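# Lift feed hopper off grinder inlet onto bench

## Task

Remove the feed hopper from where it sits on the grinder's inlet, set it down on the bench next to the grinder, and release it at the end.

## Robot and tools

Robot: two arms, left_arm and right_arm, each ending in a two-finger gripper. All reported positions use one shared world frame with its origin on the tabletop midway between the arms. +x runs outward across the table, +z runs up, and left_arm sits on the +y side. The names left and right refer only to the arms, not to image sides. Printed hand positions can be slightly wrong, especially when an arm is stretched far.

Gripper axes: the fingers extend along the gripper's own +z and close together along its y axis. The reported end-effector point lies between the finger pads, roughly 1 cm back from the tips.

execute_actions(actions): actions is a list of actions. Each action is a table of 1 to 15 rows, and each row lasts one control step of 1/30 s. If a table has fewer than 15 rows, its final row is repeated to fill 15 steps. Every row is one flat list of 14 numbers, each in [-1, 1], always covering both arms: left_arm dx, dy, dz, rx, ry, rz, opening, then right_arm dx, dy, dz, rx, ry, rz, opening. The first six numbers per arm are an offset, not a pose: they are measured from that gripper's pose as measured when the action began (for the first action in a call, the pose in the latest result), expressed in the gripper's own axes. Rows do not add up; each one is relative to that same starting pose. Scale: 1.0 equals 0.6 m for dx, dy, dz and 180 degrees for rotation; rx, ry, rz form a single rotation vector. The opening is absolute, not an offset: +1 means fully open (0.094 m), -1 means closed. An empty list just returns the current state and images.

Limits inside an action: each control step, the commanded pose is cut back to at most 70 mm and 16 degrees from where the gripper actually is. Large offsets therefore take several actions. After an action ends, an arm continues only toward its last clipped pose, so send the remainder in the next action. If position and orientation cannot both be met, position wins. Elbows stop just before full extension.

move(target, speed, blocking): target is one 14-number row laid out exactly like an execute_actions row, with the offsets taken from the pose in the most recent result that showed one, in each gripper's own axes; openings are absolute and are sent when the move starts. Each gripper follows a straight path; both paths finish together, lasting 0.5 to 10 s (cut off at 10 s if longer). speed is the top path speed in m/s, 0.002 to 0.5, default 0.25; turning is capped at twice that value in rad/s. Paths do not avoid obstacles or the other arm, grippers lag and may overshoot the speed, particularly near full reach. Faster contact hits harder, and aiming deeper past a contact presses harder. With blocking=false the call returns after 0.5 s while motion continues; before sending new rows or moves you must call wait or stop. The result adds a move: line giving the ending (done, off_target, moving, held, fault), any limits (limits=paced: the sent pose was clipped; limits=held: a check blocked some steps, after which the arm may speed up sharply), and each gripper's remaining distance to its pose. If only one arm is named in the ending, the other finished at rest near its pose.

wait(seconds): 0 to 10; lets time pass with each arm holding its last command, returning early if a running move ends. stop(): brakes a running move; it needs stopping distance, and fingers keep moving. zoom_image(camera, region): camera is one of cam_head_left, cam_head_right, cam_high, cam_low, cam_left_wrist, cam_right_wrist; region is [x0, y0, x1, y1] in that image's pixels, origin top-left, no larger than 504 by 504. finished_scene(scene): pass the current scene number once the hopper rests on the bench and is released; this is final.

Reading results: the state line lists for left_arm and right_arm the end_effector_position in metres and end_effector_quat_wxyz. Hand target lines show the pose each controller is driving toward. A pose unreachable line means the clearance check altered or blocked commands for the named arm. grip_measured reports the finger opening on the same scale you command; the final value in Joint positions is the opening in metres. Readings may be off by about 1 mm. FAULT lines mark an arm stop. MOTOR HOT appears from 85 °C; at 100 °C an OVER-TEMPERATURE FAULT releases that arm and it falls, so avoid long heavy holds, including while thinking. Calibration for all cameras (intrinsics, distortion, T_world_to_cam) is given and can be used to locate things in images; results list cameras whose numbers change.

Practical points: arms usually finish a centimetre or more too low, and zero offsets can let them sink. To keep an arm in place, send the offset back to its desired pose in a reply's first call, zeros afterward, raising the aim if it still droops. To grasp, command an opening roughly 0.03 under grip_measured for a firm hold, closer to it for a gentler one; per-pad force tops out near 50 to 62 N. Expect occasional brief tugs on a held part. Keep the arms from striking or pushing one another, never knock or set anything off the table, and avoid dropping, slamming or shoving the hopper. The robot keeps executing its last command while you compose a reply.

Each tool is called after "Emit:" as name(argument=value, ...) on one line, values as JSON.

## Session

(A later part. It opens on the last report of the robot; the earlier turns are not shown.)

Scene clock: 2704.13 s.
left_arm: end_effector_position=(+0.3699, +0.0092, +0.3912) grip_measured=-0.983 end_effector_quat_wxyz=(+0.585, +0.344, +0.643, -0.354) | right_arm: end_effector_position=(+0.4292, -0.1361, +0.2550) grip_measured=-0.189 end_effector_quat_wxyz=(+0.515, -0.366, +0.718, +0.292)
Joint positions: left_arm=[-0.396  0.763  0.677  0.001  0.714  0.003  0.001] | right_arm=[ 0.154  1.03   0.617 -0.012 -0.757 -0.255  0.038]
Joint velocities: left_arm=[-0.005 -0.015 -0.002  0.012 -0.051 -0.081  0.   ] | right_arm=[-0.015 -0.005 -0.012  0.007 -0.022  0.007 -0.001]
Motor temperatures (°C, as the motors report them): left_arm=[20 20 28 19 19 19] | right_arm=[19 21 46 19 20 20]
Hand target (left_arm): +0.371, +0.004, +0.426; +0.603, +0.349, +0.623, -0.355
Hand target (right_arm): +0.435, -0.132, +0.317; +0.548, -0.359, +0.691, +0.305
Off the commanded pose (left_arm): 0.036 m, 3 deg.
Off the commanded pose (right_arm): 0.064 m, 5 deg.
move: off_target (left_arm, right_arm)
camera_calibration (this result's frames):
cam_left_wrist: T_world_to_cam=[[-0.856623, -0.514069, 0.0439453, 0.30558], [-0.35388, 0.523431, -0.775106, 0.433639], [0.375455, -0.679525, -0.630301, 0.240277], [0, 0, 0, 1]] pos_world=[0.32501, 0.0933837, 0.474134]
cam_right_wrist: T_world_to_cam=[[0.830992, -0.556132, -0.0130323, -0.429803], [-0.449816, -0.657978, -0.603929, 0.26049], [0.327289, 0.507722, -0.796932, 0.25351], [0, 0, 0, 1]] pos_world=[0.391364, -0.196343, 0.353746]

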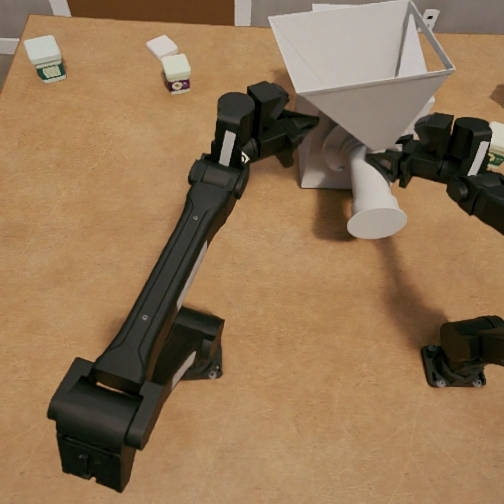

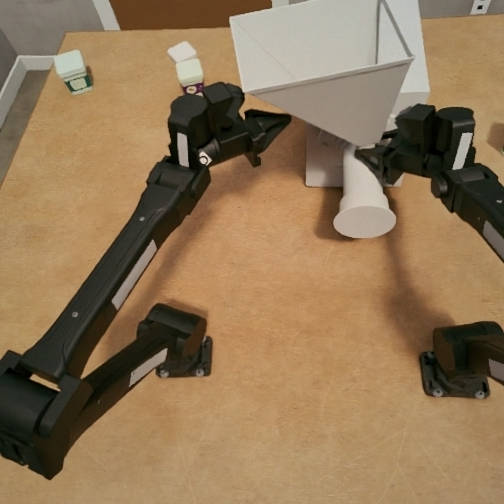

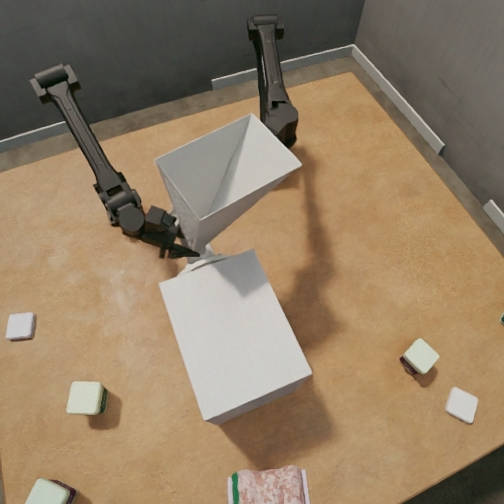

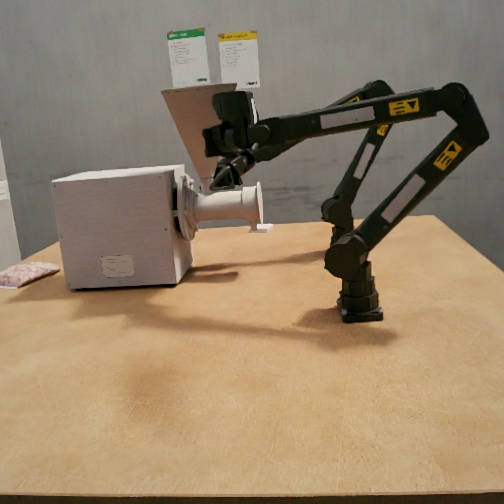

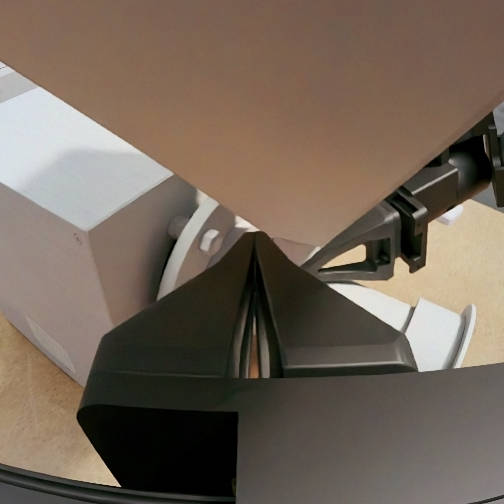

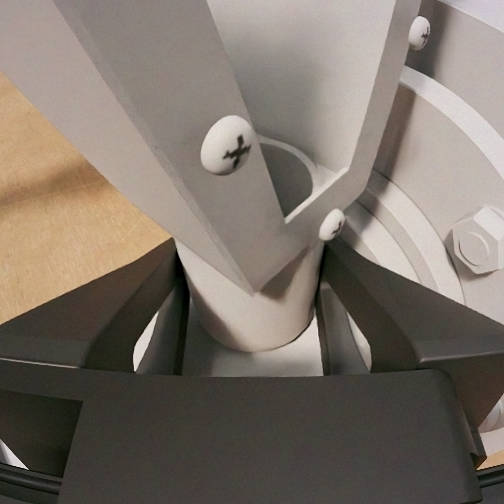

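Emit:
move(target=[-0.052, -0.0183, 0.0457, 0, -0.015, 0, -1, -0.1057, -0.0037, -0.0145, 0, -0.045, 0, -0.4], speed=0.03)

Scene clock: 2731.17 s.
left_arm: end_effector_position=(+0.3717, -0.0125, +0.3810) grip_measured=-0.983 end_effector_quat_wxyz=(+0.577, +0.332, +0.655, -0.358) | right_arm: end_effector_position=(+0.4298, -0.1355, +0.2569) grip_measured=-0.189 end_effector_quat_wxyz=(+0.521, -0.359, +0.715, +0.298)
Joint positions: left_arm=[-0.48   0.795  0.672  0.026  0.621 -0.03   0.001] | right_arm=[ 0.154  1.031  0.608  0.027 -0.76  -0.226  0.038]
Joint velocities: left_arm=[-0.005 -0.034  0.002 -0.007  0.007  0.037 -0.   ] | right_arm=[-0.015  0.015 -0.022  0.007  0.007  0.007  0.   ]
Motor temperatures (°C, as the motors report them): left_arm=[20 20 31 19 19 19] | right_arm=[19 22 50 19 20 20]
Hand target (left_arm): +0.374, -0.019, +0.420; +0.600, +0.336, +0.629, -0.363
Hand target (right_arm): +0.435, -0.131, +0.316; +0.561, -0.349, +0.681, +0.317
Off the commanded pose (left_arm): 0.041 m, 4 deg.
Off the commanded pose (right_arm): 0.062 m, 7 deg.
move: off_target (left_arm, right_arm)
camera_calibration (this result's frames):
cam_left_wrist: T_world_to_cam=[[-0.848336, -0.523883, 0.0766258, 0.280733], [-0.387324, 0.515394, -0.764427, 0.445991], [0.360978, -0.678171, -0.64014, 0.227522], [0, 0, 0, 1]] pos_world=[0.328768, 0.0715087, 0.465063]
cam_right_wrist: T_world_to_cam=[[0.828343, -0.559811, -0.0214451, -0.427125], [-0.450122, -0.642273, -0.620384, 0.268804], [0.333524, 0.523543, -0.784005, 0.25072], [0, 0, 0, 1]] pos_world=[0.39118, -0.197727, 0.354168]

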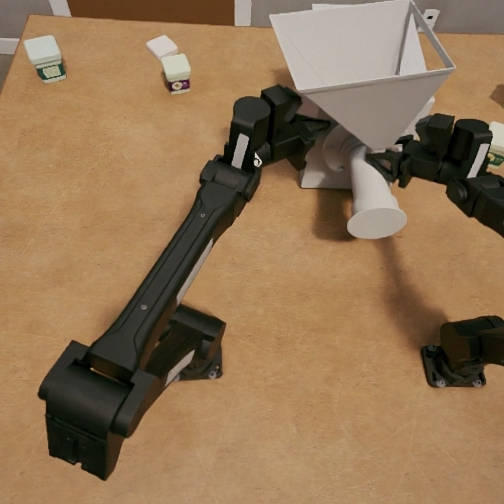

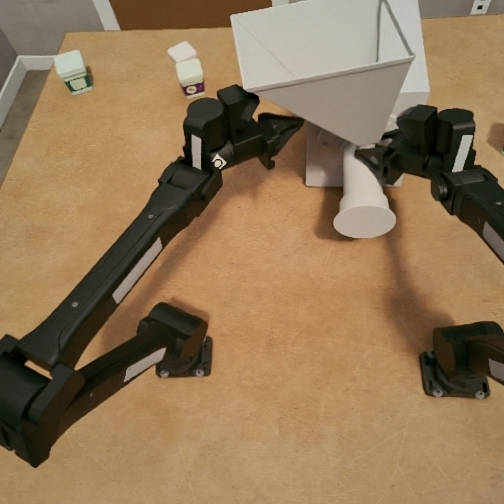

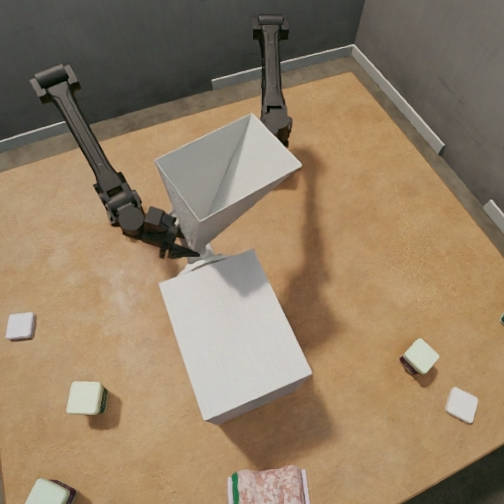

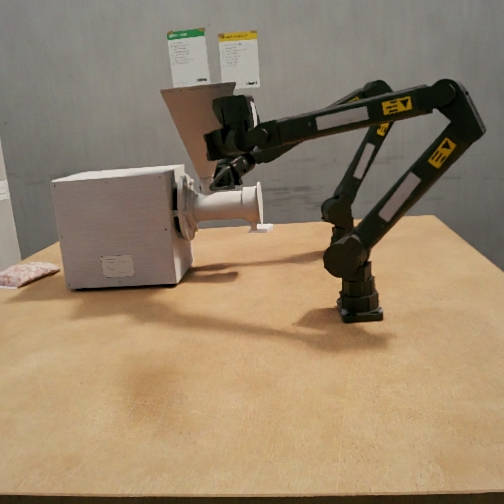

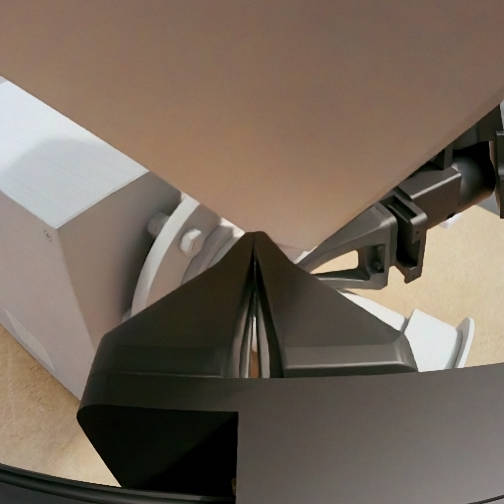

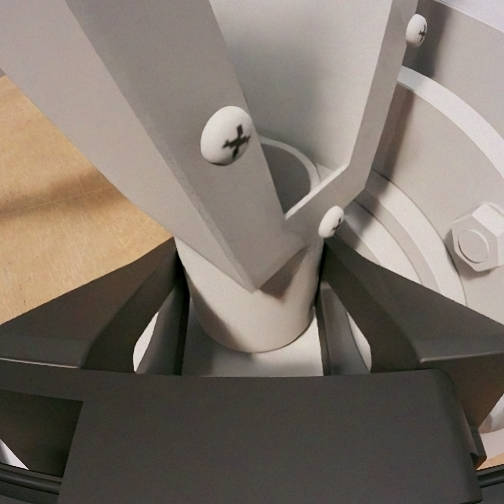

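Emit:
zoom_image(camera="cam_low", region=[150, 70, 290, 210])

Emit:
zoom_image(camera="cam_high", region=[140, 90, 320, 270])

Region (150, 70, 290, 210) of cam_low's 504x504 image, scaled by 3.600, with more detail than that image has.

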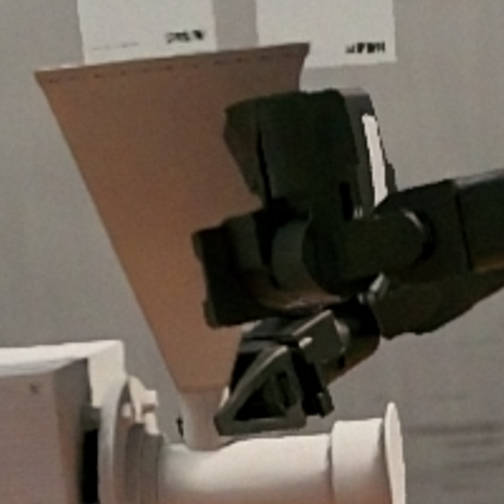

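Region (140, 90, 320, 270) of cam_high's 504x504 image, scaled by 2.800, with more detail than that image has.

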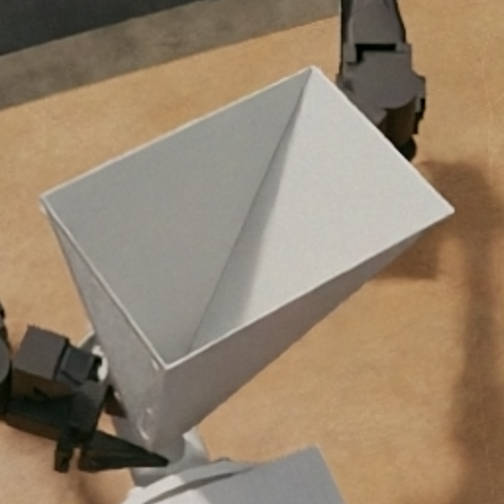

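Emit:
move(target=[-0.0758, -0.0148, 0.0203, 0.008, -0.0245, 0.0277, -1, -0.1067, -0.0008, -0.0162, 0, -0.04, 0, -0.4], speed=0.03)

Scene clock: 2757.80 s.
left_arm: end_effector_position=(+0.3707, -0.0203, +0.3870) grip_measured=-0.983 end_effector_quat_wxyz=(+0.586, +0.344, +0.642, -0.356) | right_arm: end_effector_position=(+0.4298, -0.1356, +0.2565) grip_measured=-0.189 end_effector_quat_wxyz=(+0.522, -0.356, +0.715, +0.299)
Joint positions: left_arm=[-0.501  0.806  0.68   0.052  0.613 -0.012  0.001] | right_arm=[ 0.154  1.031  0.604  0.037 -0.759 -0.218  0.038]
Joint velocities: left_arm=[-0.015 -0.005  0.012  0.002 -0.022  0.037  0.   ] | right_arm=[-0.015 -0.005 -0.022  0.012 -0.051  0.081  0.001]
Motor temperatures (°C, as the motors report them): left_arm=[20 20 32 19 19 19] | right_arm=[19 22 49 20 21 21]
Hand target (left_arm): +0.373, -0.027, +0.425; +0.612, +0.354, +0.612, -0.354
Hand target (right_arm): +0.434, -0.132, +0.320; +0.562, -0.344, +0.681, +0.319
Off the commanded pose (left_arm): 0.040 m, 5 deg.
Off the commanded pose (right_arm): 0.065 m, 7 deg.
move: off_target (left_arm, right_arm)
camera_calibration (this result's frames):
cam_left_wrist: T_world_to_cam=[[-0.858327, -0.511119, 0.0450839, 0.291486], [-0.351336, 0.521412, -0.77762, 0.44611], [0.373949, -0.683292, -0.627116, 0.216493], [0, 0, 0, 1]] pos_world=[0.325967, 0.0643048, 0.469529]
cam_right_wrist: T_world_to_cam=[[0.826495, -0.562411, -0.024496, -0.42596], [-0.452426, -0.637713, -0.623404, 0.270826], [0.334988, 0.526323, -0.781516, 0.249616], [0, 0, 0, 1]] pos_world=[0.390964, -0.198234, 0.353479]

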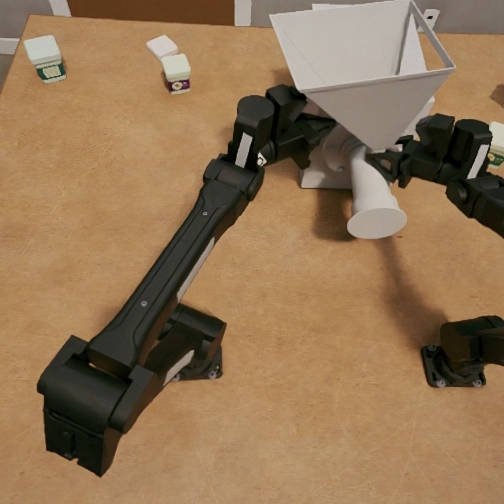

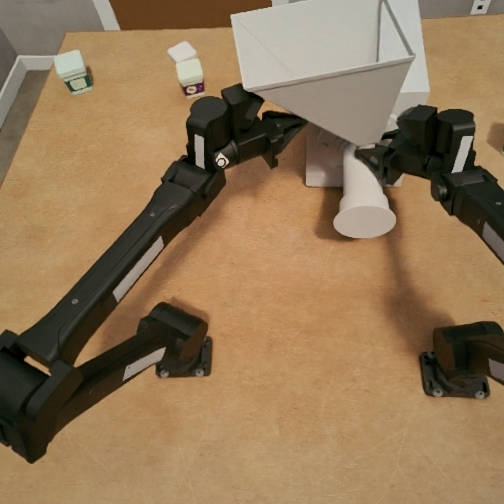

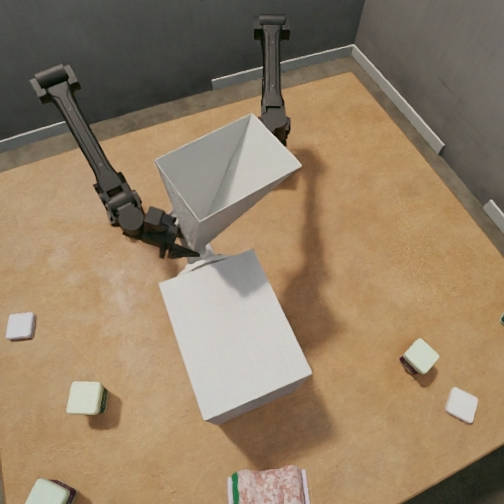

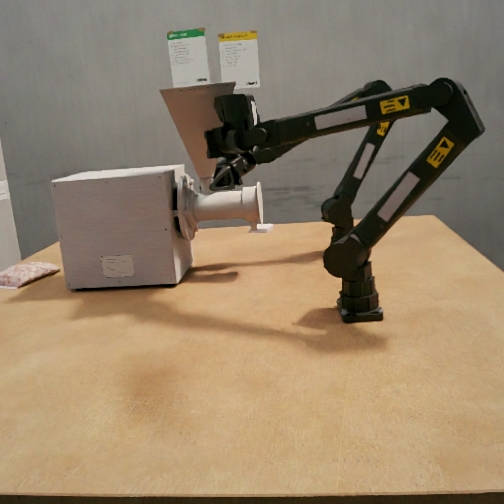

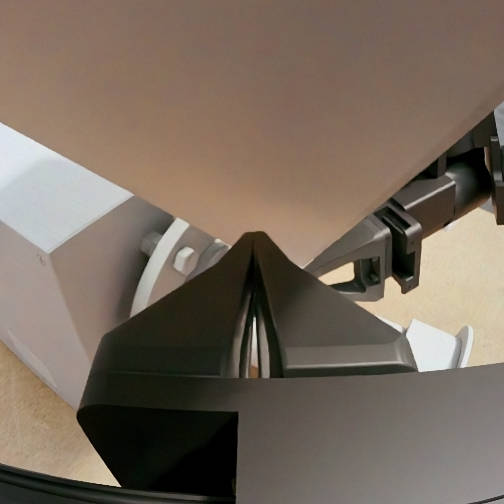

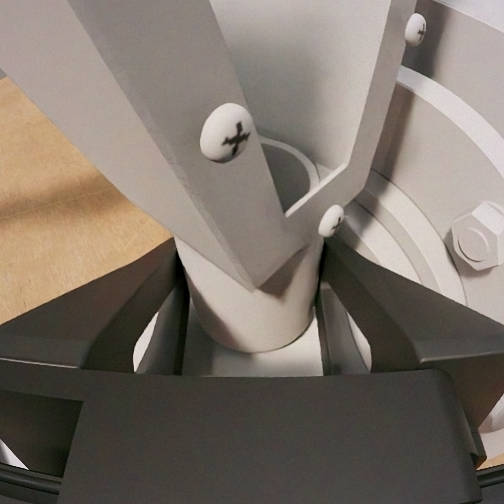

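Emit:
move(target=[-0.074, 0.001, -0.0228, 0, -0.015, 0.01, -1, -0.1075, -0.0008, -0.0162, 0, -0.04, 0, -0.4], speed=0.01)

Scene clock: 2779.73 s.
left_arm: end_effector_position=(+0.3626, -0.0133, +0.3899) grip_measured=-0.983 end_effector_quat_wxyz=(+0.579, +0.346, +0.644, -0.360) | right_arm: end_effector_position=(+0.4297, -0.1357, +0.2562) grip_measured=-0.189 end_effector_quat_wxyz=(+0.524, -0.355, +0.714, +0.300)
Joint positions: left_arm=[-0.483  0.773  0.68   0.007  0.642 -0.012  0.001] | right_arm=[ 0.154  1.031  0.6    0.048 -0.759 -0.212  0.038]
Joint velocities: left_arm=[-0.015 -0.005 -0.012  0.022  0.022 -0.022 -0.001] | right_arm=[-0.015  0.005 -0.012 -0.002  0.007 -0.022  0.001]
Motor temperatures (°C, as the motors report them): left_arm=[20 20 32 19 19 19] | right_arm=[19 22 49 20 21 21]
Hand target (left_arm): +0.364, -0.009, +0.431; +0.606, +0.346, +0.622, -0.355
Hand target (right_arm): +0.434, -0.132, +0.319; +0.563, -0.342, +0.681, +0.320
Off the commanded pose (left_arm): 0.043 m, 4 deg.
Off the commanded pose (right_arm): 0.066 m, 7 deg.
move: off_target (left_arm, right_arm)
camera_calibration (this result's frames):
cam_left_wrist: T_world_to_cam=[[-0.863263, -0.501821, 0.0543283, 0.286309], [-0.355238, 0.527557, -0.77168, 0.44108], [0.358584, -0.685462, -0.633687, 0.234249], [0, 0, 0, 1]] pos_world=[0.31985, 0.07155, 0.473258]
cam_right_wrist: T_world_to_cam=[[0.825384, -0.563975, -0.0259394, -0.425345], [-0.452998, -0.634148, -0.626618, 0.27215], [0.336947, 0.528951, -0.778895, 0.248259], [0, 0, 0, 1]] pos_world=[0.390706, -0.198618, 0.352868]

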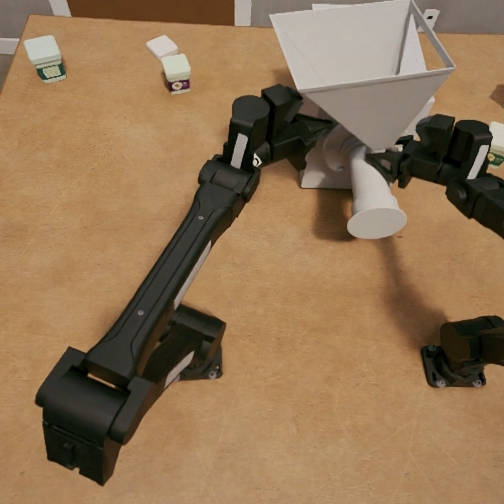

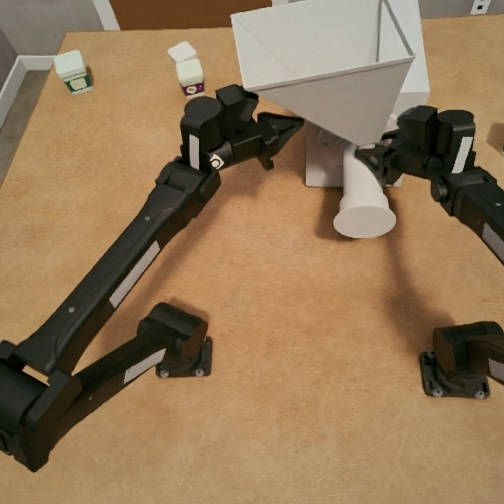

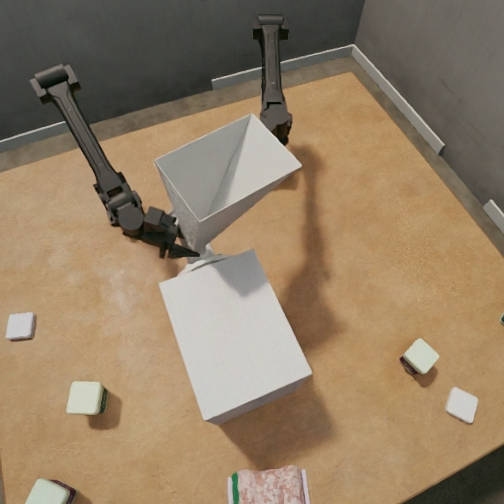

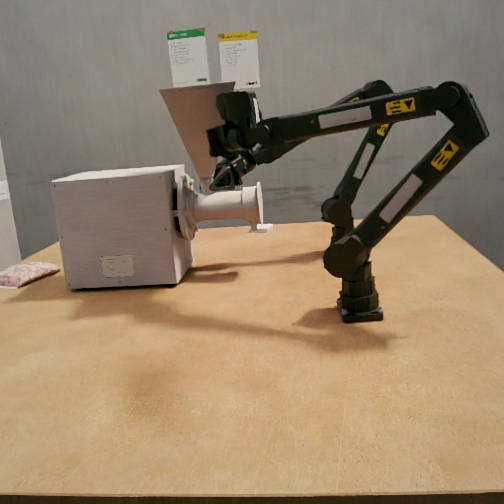

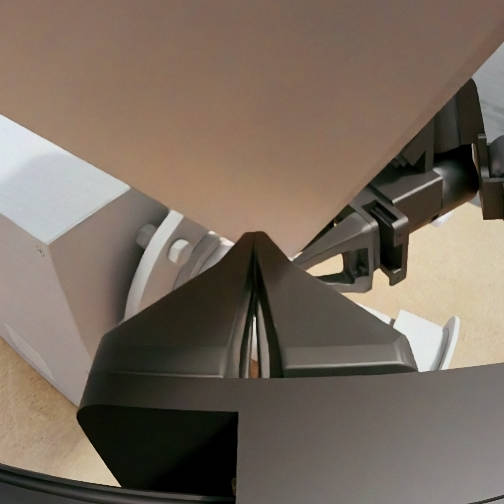

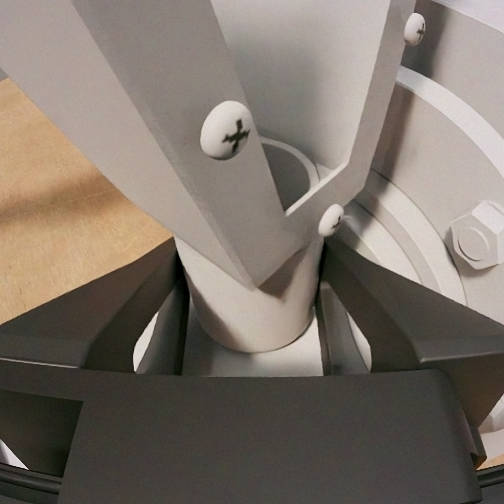

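Emit:
zoom_image(camera="cam_right_wrist", region=[180, 90, 400, 310])

Region (180, 90, 400, 310) of cam_right_wrist's 504x504 image, scaled by 2.291, with more detail than that image has.

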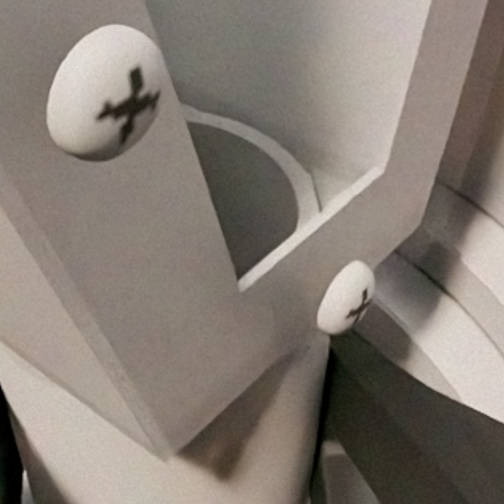

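Emit:
execute_actions(actions=[[[-0.05,0,-0.0035,0,-0.01,0,-1,-0.1025,0.0022,-0.018,0,-0.04,0,-0.4]],[[-0.05,0,-0.0035,0,-0.01,0,-1,-0.1013,0.0057,-0.0212,0,-0.04,0,-0.4]],[[-0.05,0,-0.0035,0,-0.01,0,-1,-0.1002,0.0093,-0.0245,0,-0.04,0,-0.4]]])

Scene clock: 2901.23 s.
left_arm: end_effector_position=(+0.3605, -0.0136, +0.3806) grip_measured=-0.983 end_effector_quat_wxyz=(+0.555, +0.335, +0.663, -0.374) | right_arm: end_effector_position=(+0.4298, -0.1361, +0.2567) grip_measured=-0.189 end_effector_quat_wxyz=(+0.528, -0.350, +0.712, +0.301)
Joint positions: left_arm=[-0.483  0.773  0.68  -0.038  0.65  -0.045  0.001] | right_arm=[ 0.154  1.03   0.592  0.072 -0.756 -0.197  0.038]
Joint velocities: left_arm=[ 0.005  0.005 -0.002 -0.012 -0.022  0.037 -0.   ] | right_arm=[-0.015 -0.015 -0.002 -0.007 -0.037  0.037  0.001]
Motor temperatures (°C, as the motors report them): left_arm=[20 20 35 19 19 19] | right_arm=[19 22 51 20 23 22]
Hand target (left_arm): +0.362, -0.012, +0.413; +0.573, +0.333, +0.648, -0.375
Hand target (right_arm): +0.427, -0.134, +0.317; +0.568, -0.338, +0.678, +0.321
Off the commanded pose (left_arm): 0.033 m, 3 deg.
Off the commanded pose (right_arm): 0.062 m, 7 deg.
camera_calibration (this result's frames):
cam_left_wrist: T_world_to_cam=[[-0.85985, -0.497488, 0.114734, 0.260666], [-0.40598, 0.529985, -0.744511, 0.441224], [0.309578, -0.686748, -0.657677, 0.255678], [0, 0, 0, 1]] pos_world=[0.324109, 0.0714223, 0.466742]
cam_right_wrist: T_world_to_cam=[[0.821615, -0.56938, -0.0274735, -0.424296], [-0.454024, -0.624492, -0.635509, 0.276291], [0.344689, 0.534618, -0.771604, 0.244432], [0, 0, 0, 1]] pos_world=[0.389798, -0.199722, 0.352534]

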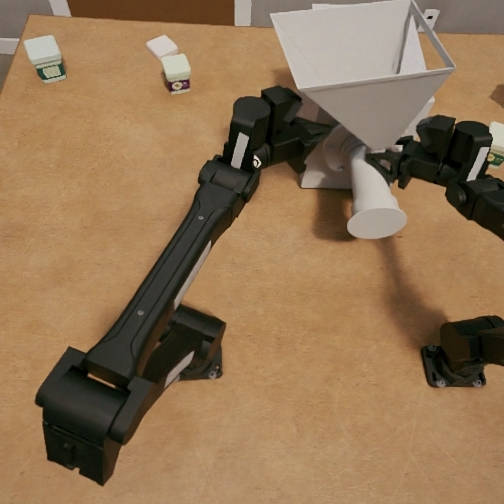

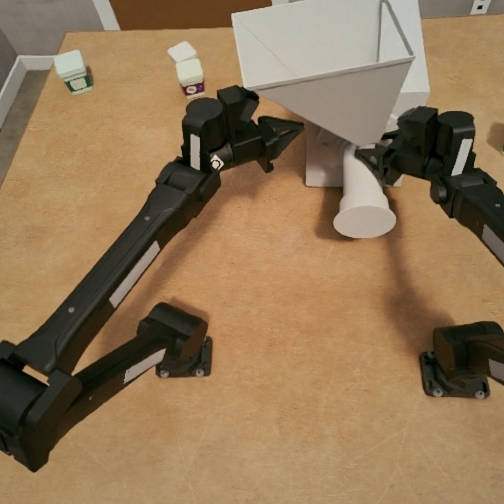

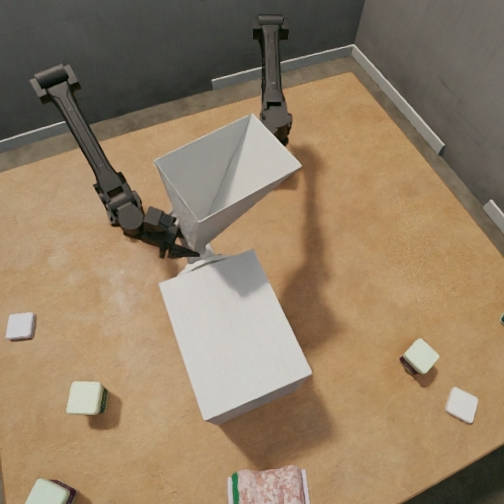

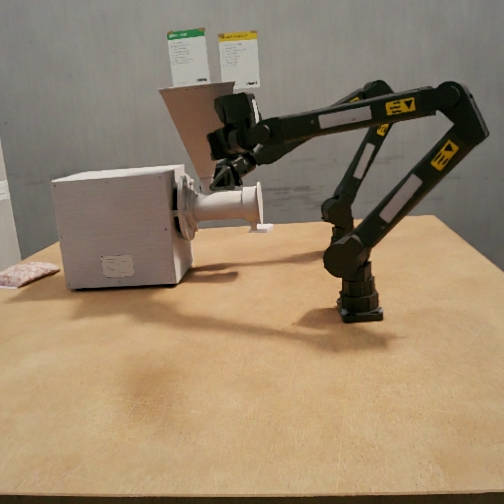

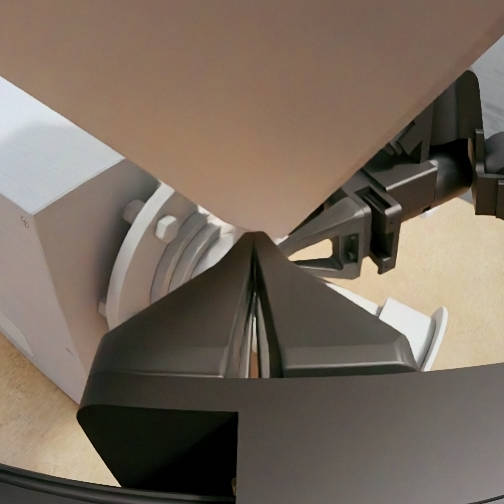

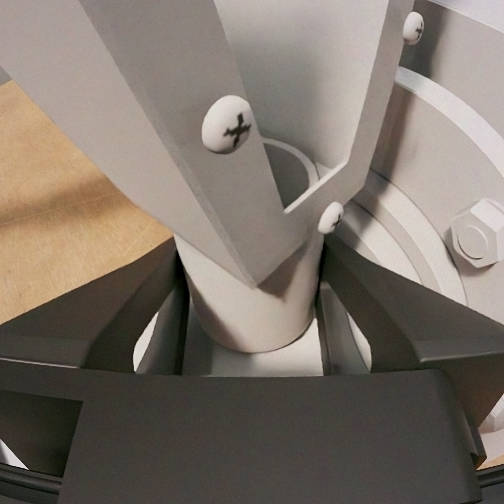

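Emit:
execute_actions(actions=[[[-0.06,0,-0.004,0,-0.03,0,-1,-0.099,0.013,-0.0278,0,-0.04,0,-0.4]],[[-0.06,0,-0.004,0,-0.03,0,-1,-0.0978,0.0165,-0.031,0,-0.04,0,-0.4]],[[-0.06,0,-0.004,0,-0.03,0,-1,-0.0968,0.0202,-0.0343,0,-0.04,0,-0.4]],[[-0.06,0,-0.004,0,-0.03,0,-1,-0.0957,0.0238,-0.0375,0,-0.04,0,-0.4]]])

Scene clock: 2909.30 s.
left_arm: end_effector_position=(+0.3643, -0.0093, +0.4248) grip_measured=-0.983 end_effector_quat_wxyz=(+0.592, +0.273, +0.624, -0.431) | right_arm: end_effector_position=(+0.4292, -0.1360, +0.2564) grip_measured=-0.189 end_effector_quat_wxyz=(+0.533, -0.329, +0.722, +0.293)
Joint positions: left_arm=[-0.47   0.771  0.673  0.19   0.647 -0.27   0.001] | right_arm=[ 0.172  1.012  0.575  0.091 -0.696 -0.153  0.038]
Joint velocities: left_arm=[-0.005 -0.005 -0.022 -0.002 -0.007  0.051 -0.001] | right_arm=[ 0.005 -0.005 -0.012  0.002  0.037  0.022 -0.   ]
Motor temperatures (°C, as the motors report them): left_arm=[20 20 35 19 19 19] | right_arm=[19 22 50 20 23 22]
Hand target (left_arm): +0.364, -0.006, +0.454; +0.618, +0.273, +0.599, -0.431
Hand target (right_arm): +0.417, -0.135, +0.315; +0.573, -0.321, +0.684, +0.317
Off the commanded pose (left_arm): 0.030 m, 4 deg.
Off the commanded pose (right_arm): 0.063 m, 7 deg.
camera_calibration (this result's frames):
cam_left_wrist: T_world_to_cam=[[-0.851704, -0.482441, 0.204573, 0.220023], [-0.407511, 0.364345, -0.837369, 0.511869], [0.329446, -0.796557, -0.506914, 0.21423], [0, 0, 0, 1]] pos_world=[0.32541, 0.0902978, 0.492209]
cam_right_wrist: T_world_to_cam=[[0.792767, -0.608194, -0.0402588, -0.413424], [-0.48995, -0.596563, -0.635658, 0.295088], [0.362586, 0.523654, -0.77092, 0.234979], [0, 0, 0, 1]] pos_world=[0.387127, -0.198451, 0.352081]

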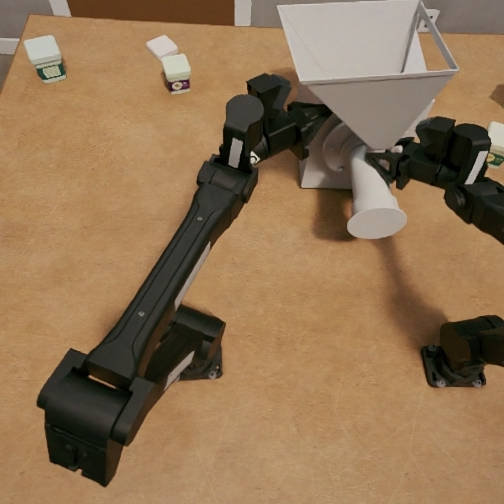

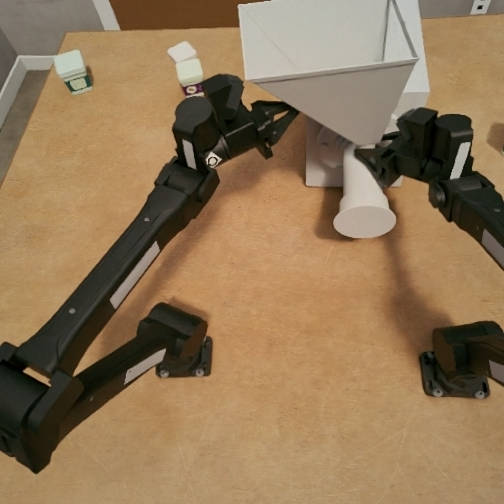

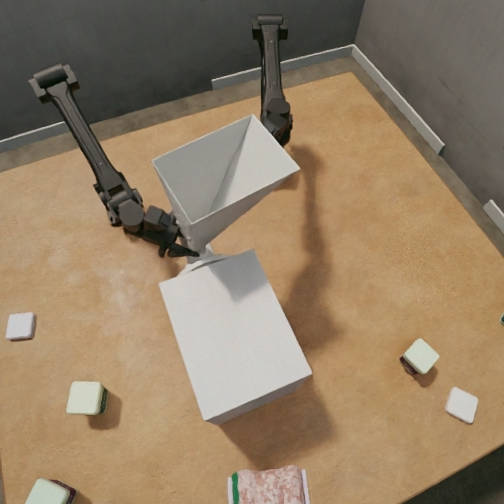

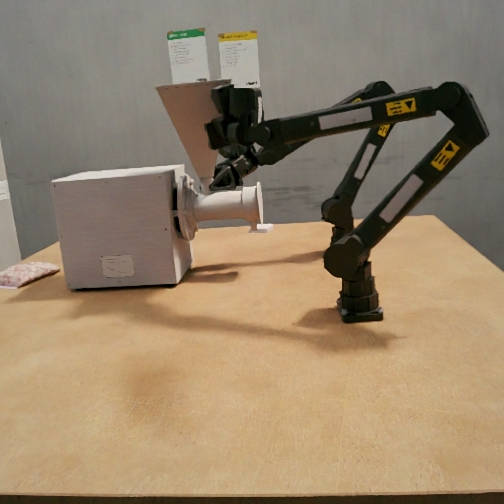

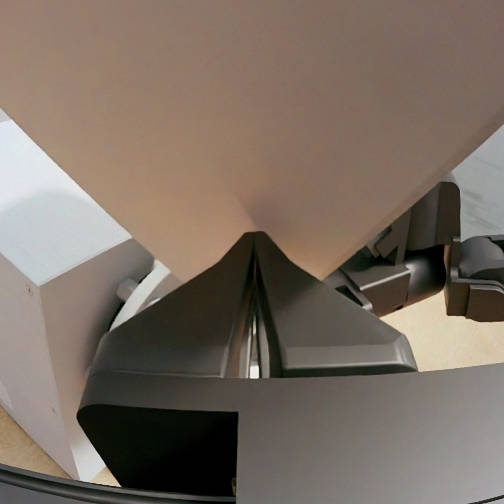

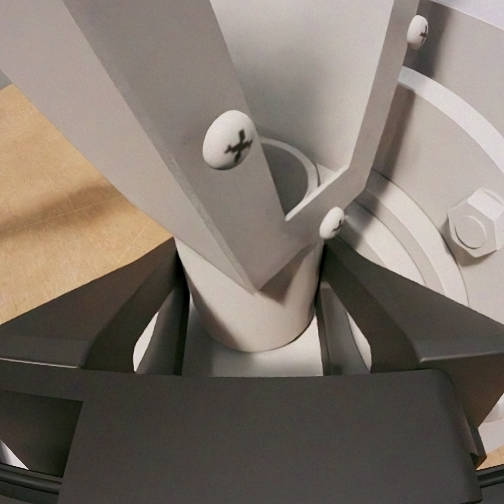

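Emit:
execute_actions(actions=[[[-0.04,0,0.0,0,0,0,-1,-0.03,0.002,-0.008,0,0,0,-0.189]],[[-0.04,0,0.0,0,0,0,-1,-0.03,0.002,-0.008,0,0,0,0.1]],[[-0.04,0,0.0,0,0,0,-1,-0.03,0.002,-0.008,0,0,0,0.1]]])

Scene clock: 2930.37 s.
left_arm: end_effector_position=(+0.3625, -0.0069, +0.3936) grip_measured=-0.983 end_effector_quat_wxyz=(+0.530, +0.266, +0.674, -0.440) | right_arm: end_effector_position=(+0.4179, -0.1409, +0.2488) grip_measured=+0.099 end_effector_quat_wxyz=(+0.504, -0.331, +0.747, +0.282)
Joint positions: left_arm=[-0.449  0.77   0.677  0.026  0.695 -0.273  0.001] | right_arm=[ 0.174  0.971  0.585 -0.054 -0.672 -0.193  0.052]
Joint velocities: left_arm=[ 0.005 -0.024 -0.002  0.002 -0.081 -0.022  0.001] | right_arm=[-0.005  0.005 -0.027 -0.002  0.022  0.022  0.   ]
Motor temperatures (°C, as the motors report them): left_arm=[20 20 34 19 19 19] | right_arm=[19 22 48 20 23 22]
Hand target (left_arm): +0.368, -0.004, +0.426; +0.551, +0.268, +0.659, -0.436
Hand target (right_arm): +0.422, -0.138, +0.271; +0.515, -0.337, +0.735, +0.284
Off the commanded pose (left_arm): 0.034 m, 3 deg.
Off the commanded pose (right_arm): 0.023 m, 2 deg.
camera_calibration (this result's frames):
cam_left_wrist: T_world_to_cam=[[-0.827119, -0.474024, 0.301954, 0.178846], [-0.514769, 0.423307, -0.745536, 0.487274], [0.225583, -0.772083, -0.594138, 0.2731], [0, 0, 0, 1]] pos_world=[0.337153, 0.0893666, 0.471536]
cam_right_wrist: T_world_to_cam=[[0.784394, -0.617675, -0.0565943, -0.401505], [-0.531913, -0.622926, -0.573613, 0.280198], [0.319052, 0.480042, -0.817169, 0.259296], [0, 0, 0, 1]] pos_world=[0.381251, -0.19793, 0.349891]

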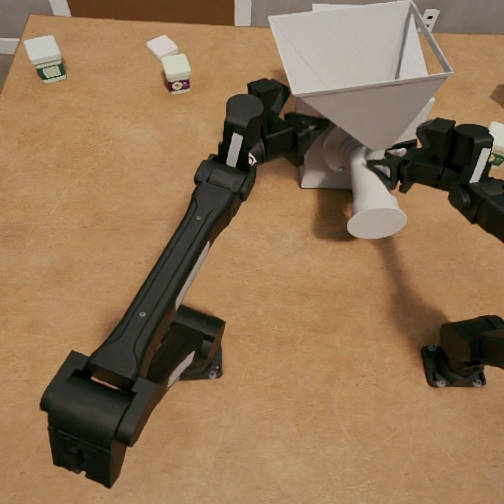

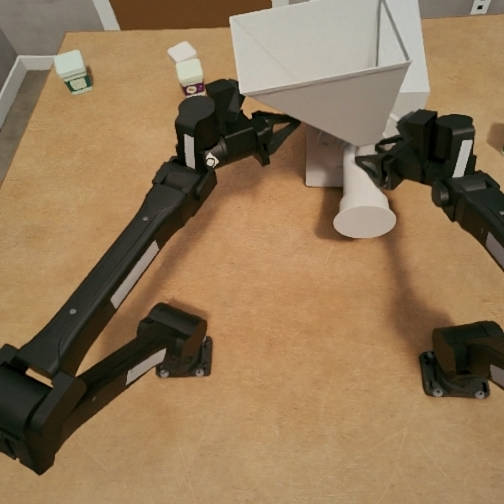

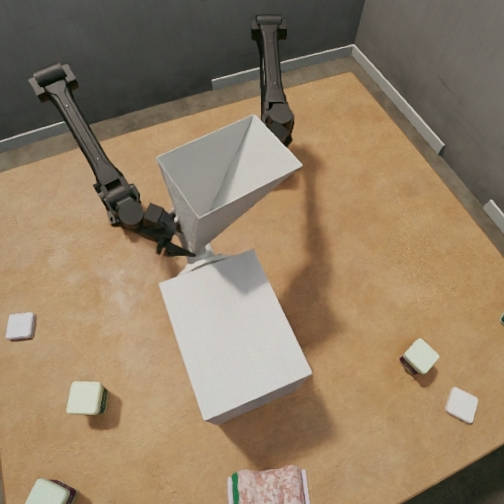

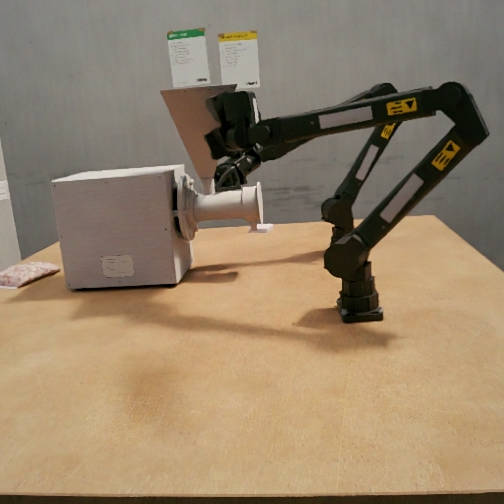

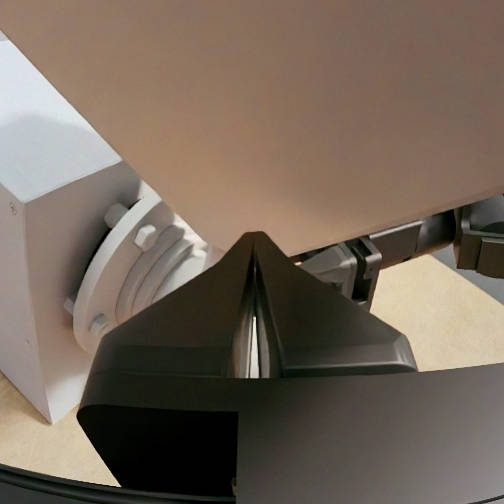

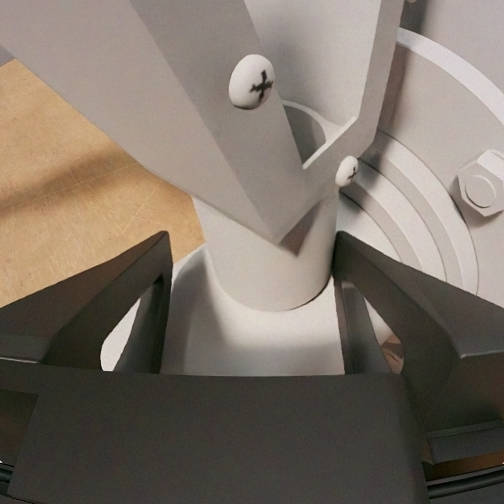

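Emit:
zoom_image(camera="cam_right_wrist", region=[160, 150, 400, 390])

Region (160, 150, 400, 390) of cam_right_wrist's 504x504 image, scaled by 2.100, with more detail than that image has.

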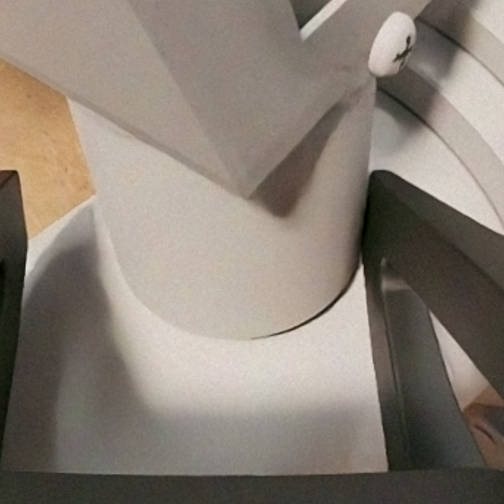

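Emit:
move(target=[-0.0305, 0.0042, -0.312, -0.158, -0.052, -0.008, -1, -0.0447, -0.0065, 0.0038, -0.0197, -0.032, -0.0227, 0.1], speed=0.1)

Scene clock: 2978.57 s.
left_arm: end_effector_position=(+0.2827, +0.1557, +0.4055) grip_measured=-0.983 end_effector_quat_wxyz=(+0.621, +0.084, +0.723, -0.291) | right_arm: end_effector_position=(+0.4225, -0.1363, +0.2604) grip_measured=+0.099 end_effector_quat_wxyz=(+0.528, -0.352, +0.710, +0.306)
Joint positions: left_arm=[ 0.044  0.208  0.601 -0.47   0.675 -0.274  0.001] | right_arm=[ 0.152  1.005  0.585  0.056 -0.77  -0.194  0.052]
Joint velocities: left_arm=[ 0.015 -0.005  0.002  0.002  0.051  0.022  0.001] | right_arm=[ 0.005 -0.005 -0.002 -0.002  0.022 -0.007 -0.   ]
Motor temperatures (°C, as the motors report them): left_arm=[20 20 35 19 19 19] | right_arm=[19 22 48 19 22 21]
Hand target (left_arm): +0.279, +0.158, +0.418; +0.629, +0.083, +0.717, -0.288
Hand target (right_arm): +0.429, -0.136, +0.273; +0.540, -0.358, +0.699, +0.302
Off the commanded pose (left_arm): 0.015 m, 1 deg.
Off the commanded pose (right_arm): 0.014 m, 2 deg.
move: off_target (left_arm, right_arm)
camera_calibration (this result's frames):
cam_left_wrist: T_world_to_cam=[[-0.484174, -0.819137, 0.307555, 0.140866], [-0.663969, 0.115045, -0.738857, 0.473708], [0.569843, -0.561942, -0.599583, 0.295854], [0, 0, 0, 1]] pos_world=[0.214141, 0.227144, 0.484068]
cam_right_wrist: T_world_to_cam=[[0.827576, -0.560432, -0.0321658, -0.418419], [-0.448136, -0.62507, -0.63911, 0.273507], [0.338072, 0.543327, -0.768442, 0.253079], [0, 0, 0, 1]] pos_world=[0.383282, -0.201039, 0.355819]

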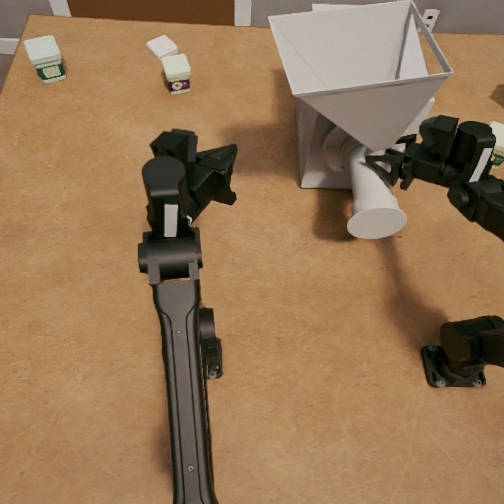

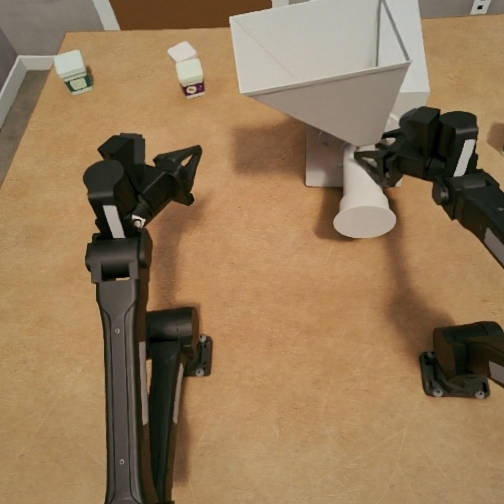

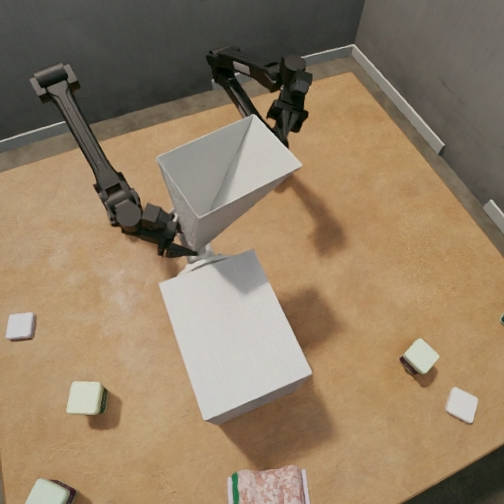

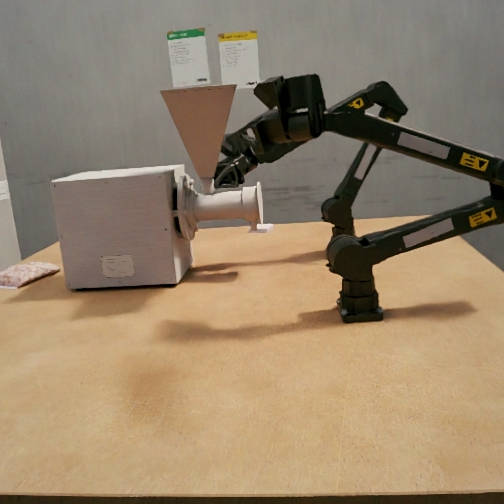

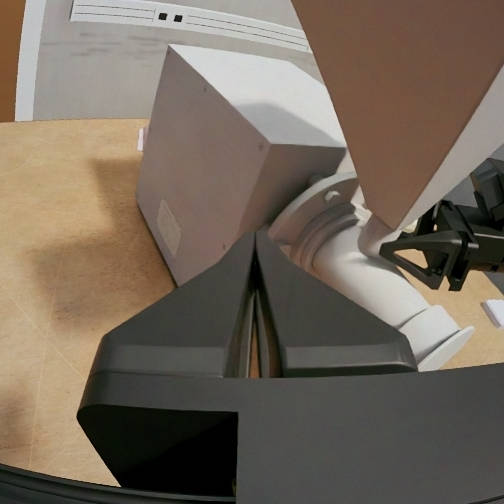

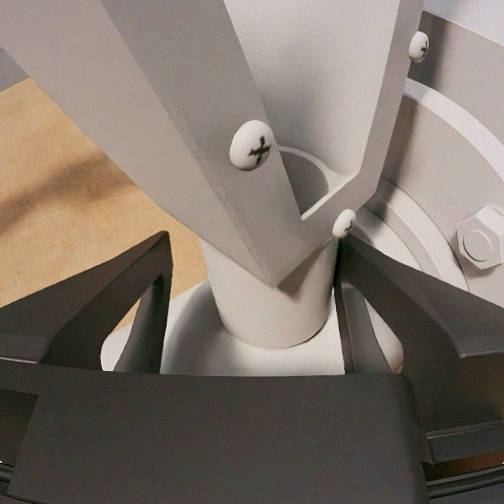

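Emit:
zoom_image(camera="cam_left_wrist", region=[300, 160, 500, 360])

Emit:
zoom_image(camera="cam_low", region=[170, 140, 270, 240])

Region (300, 160, 500, 360) of cam_left_wrist's 504x504 image, scaled by 2.520, with more detail than that image has.

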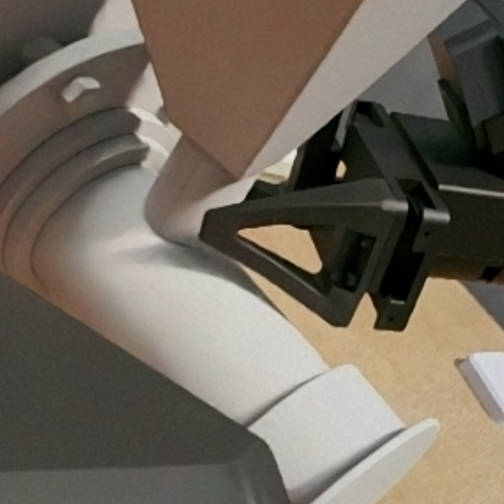

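Region (170, 140, 270, 240) of cam_low's 504x504 image, scaled by 5.040, with more detail than that image has.

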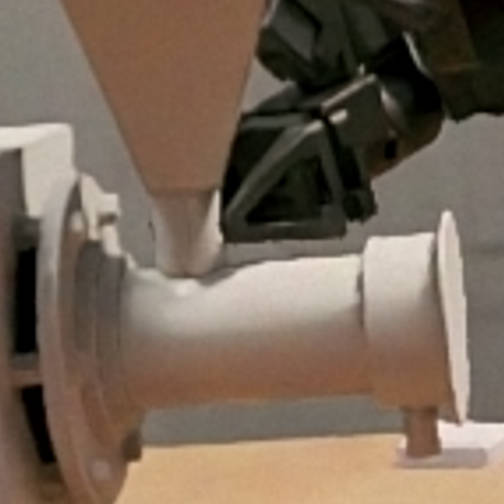

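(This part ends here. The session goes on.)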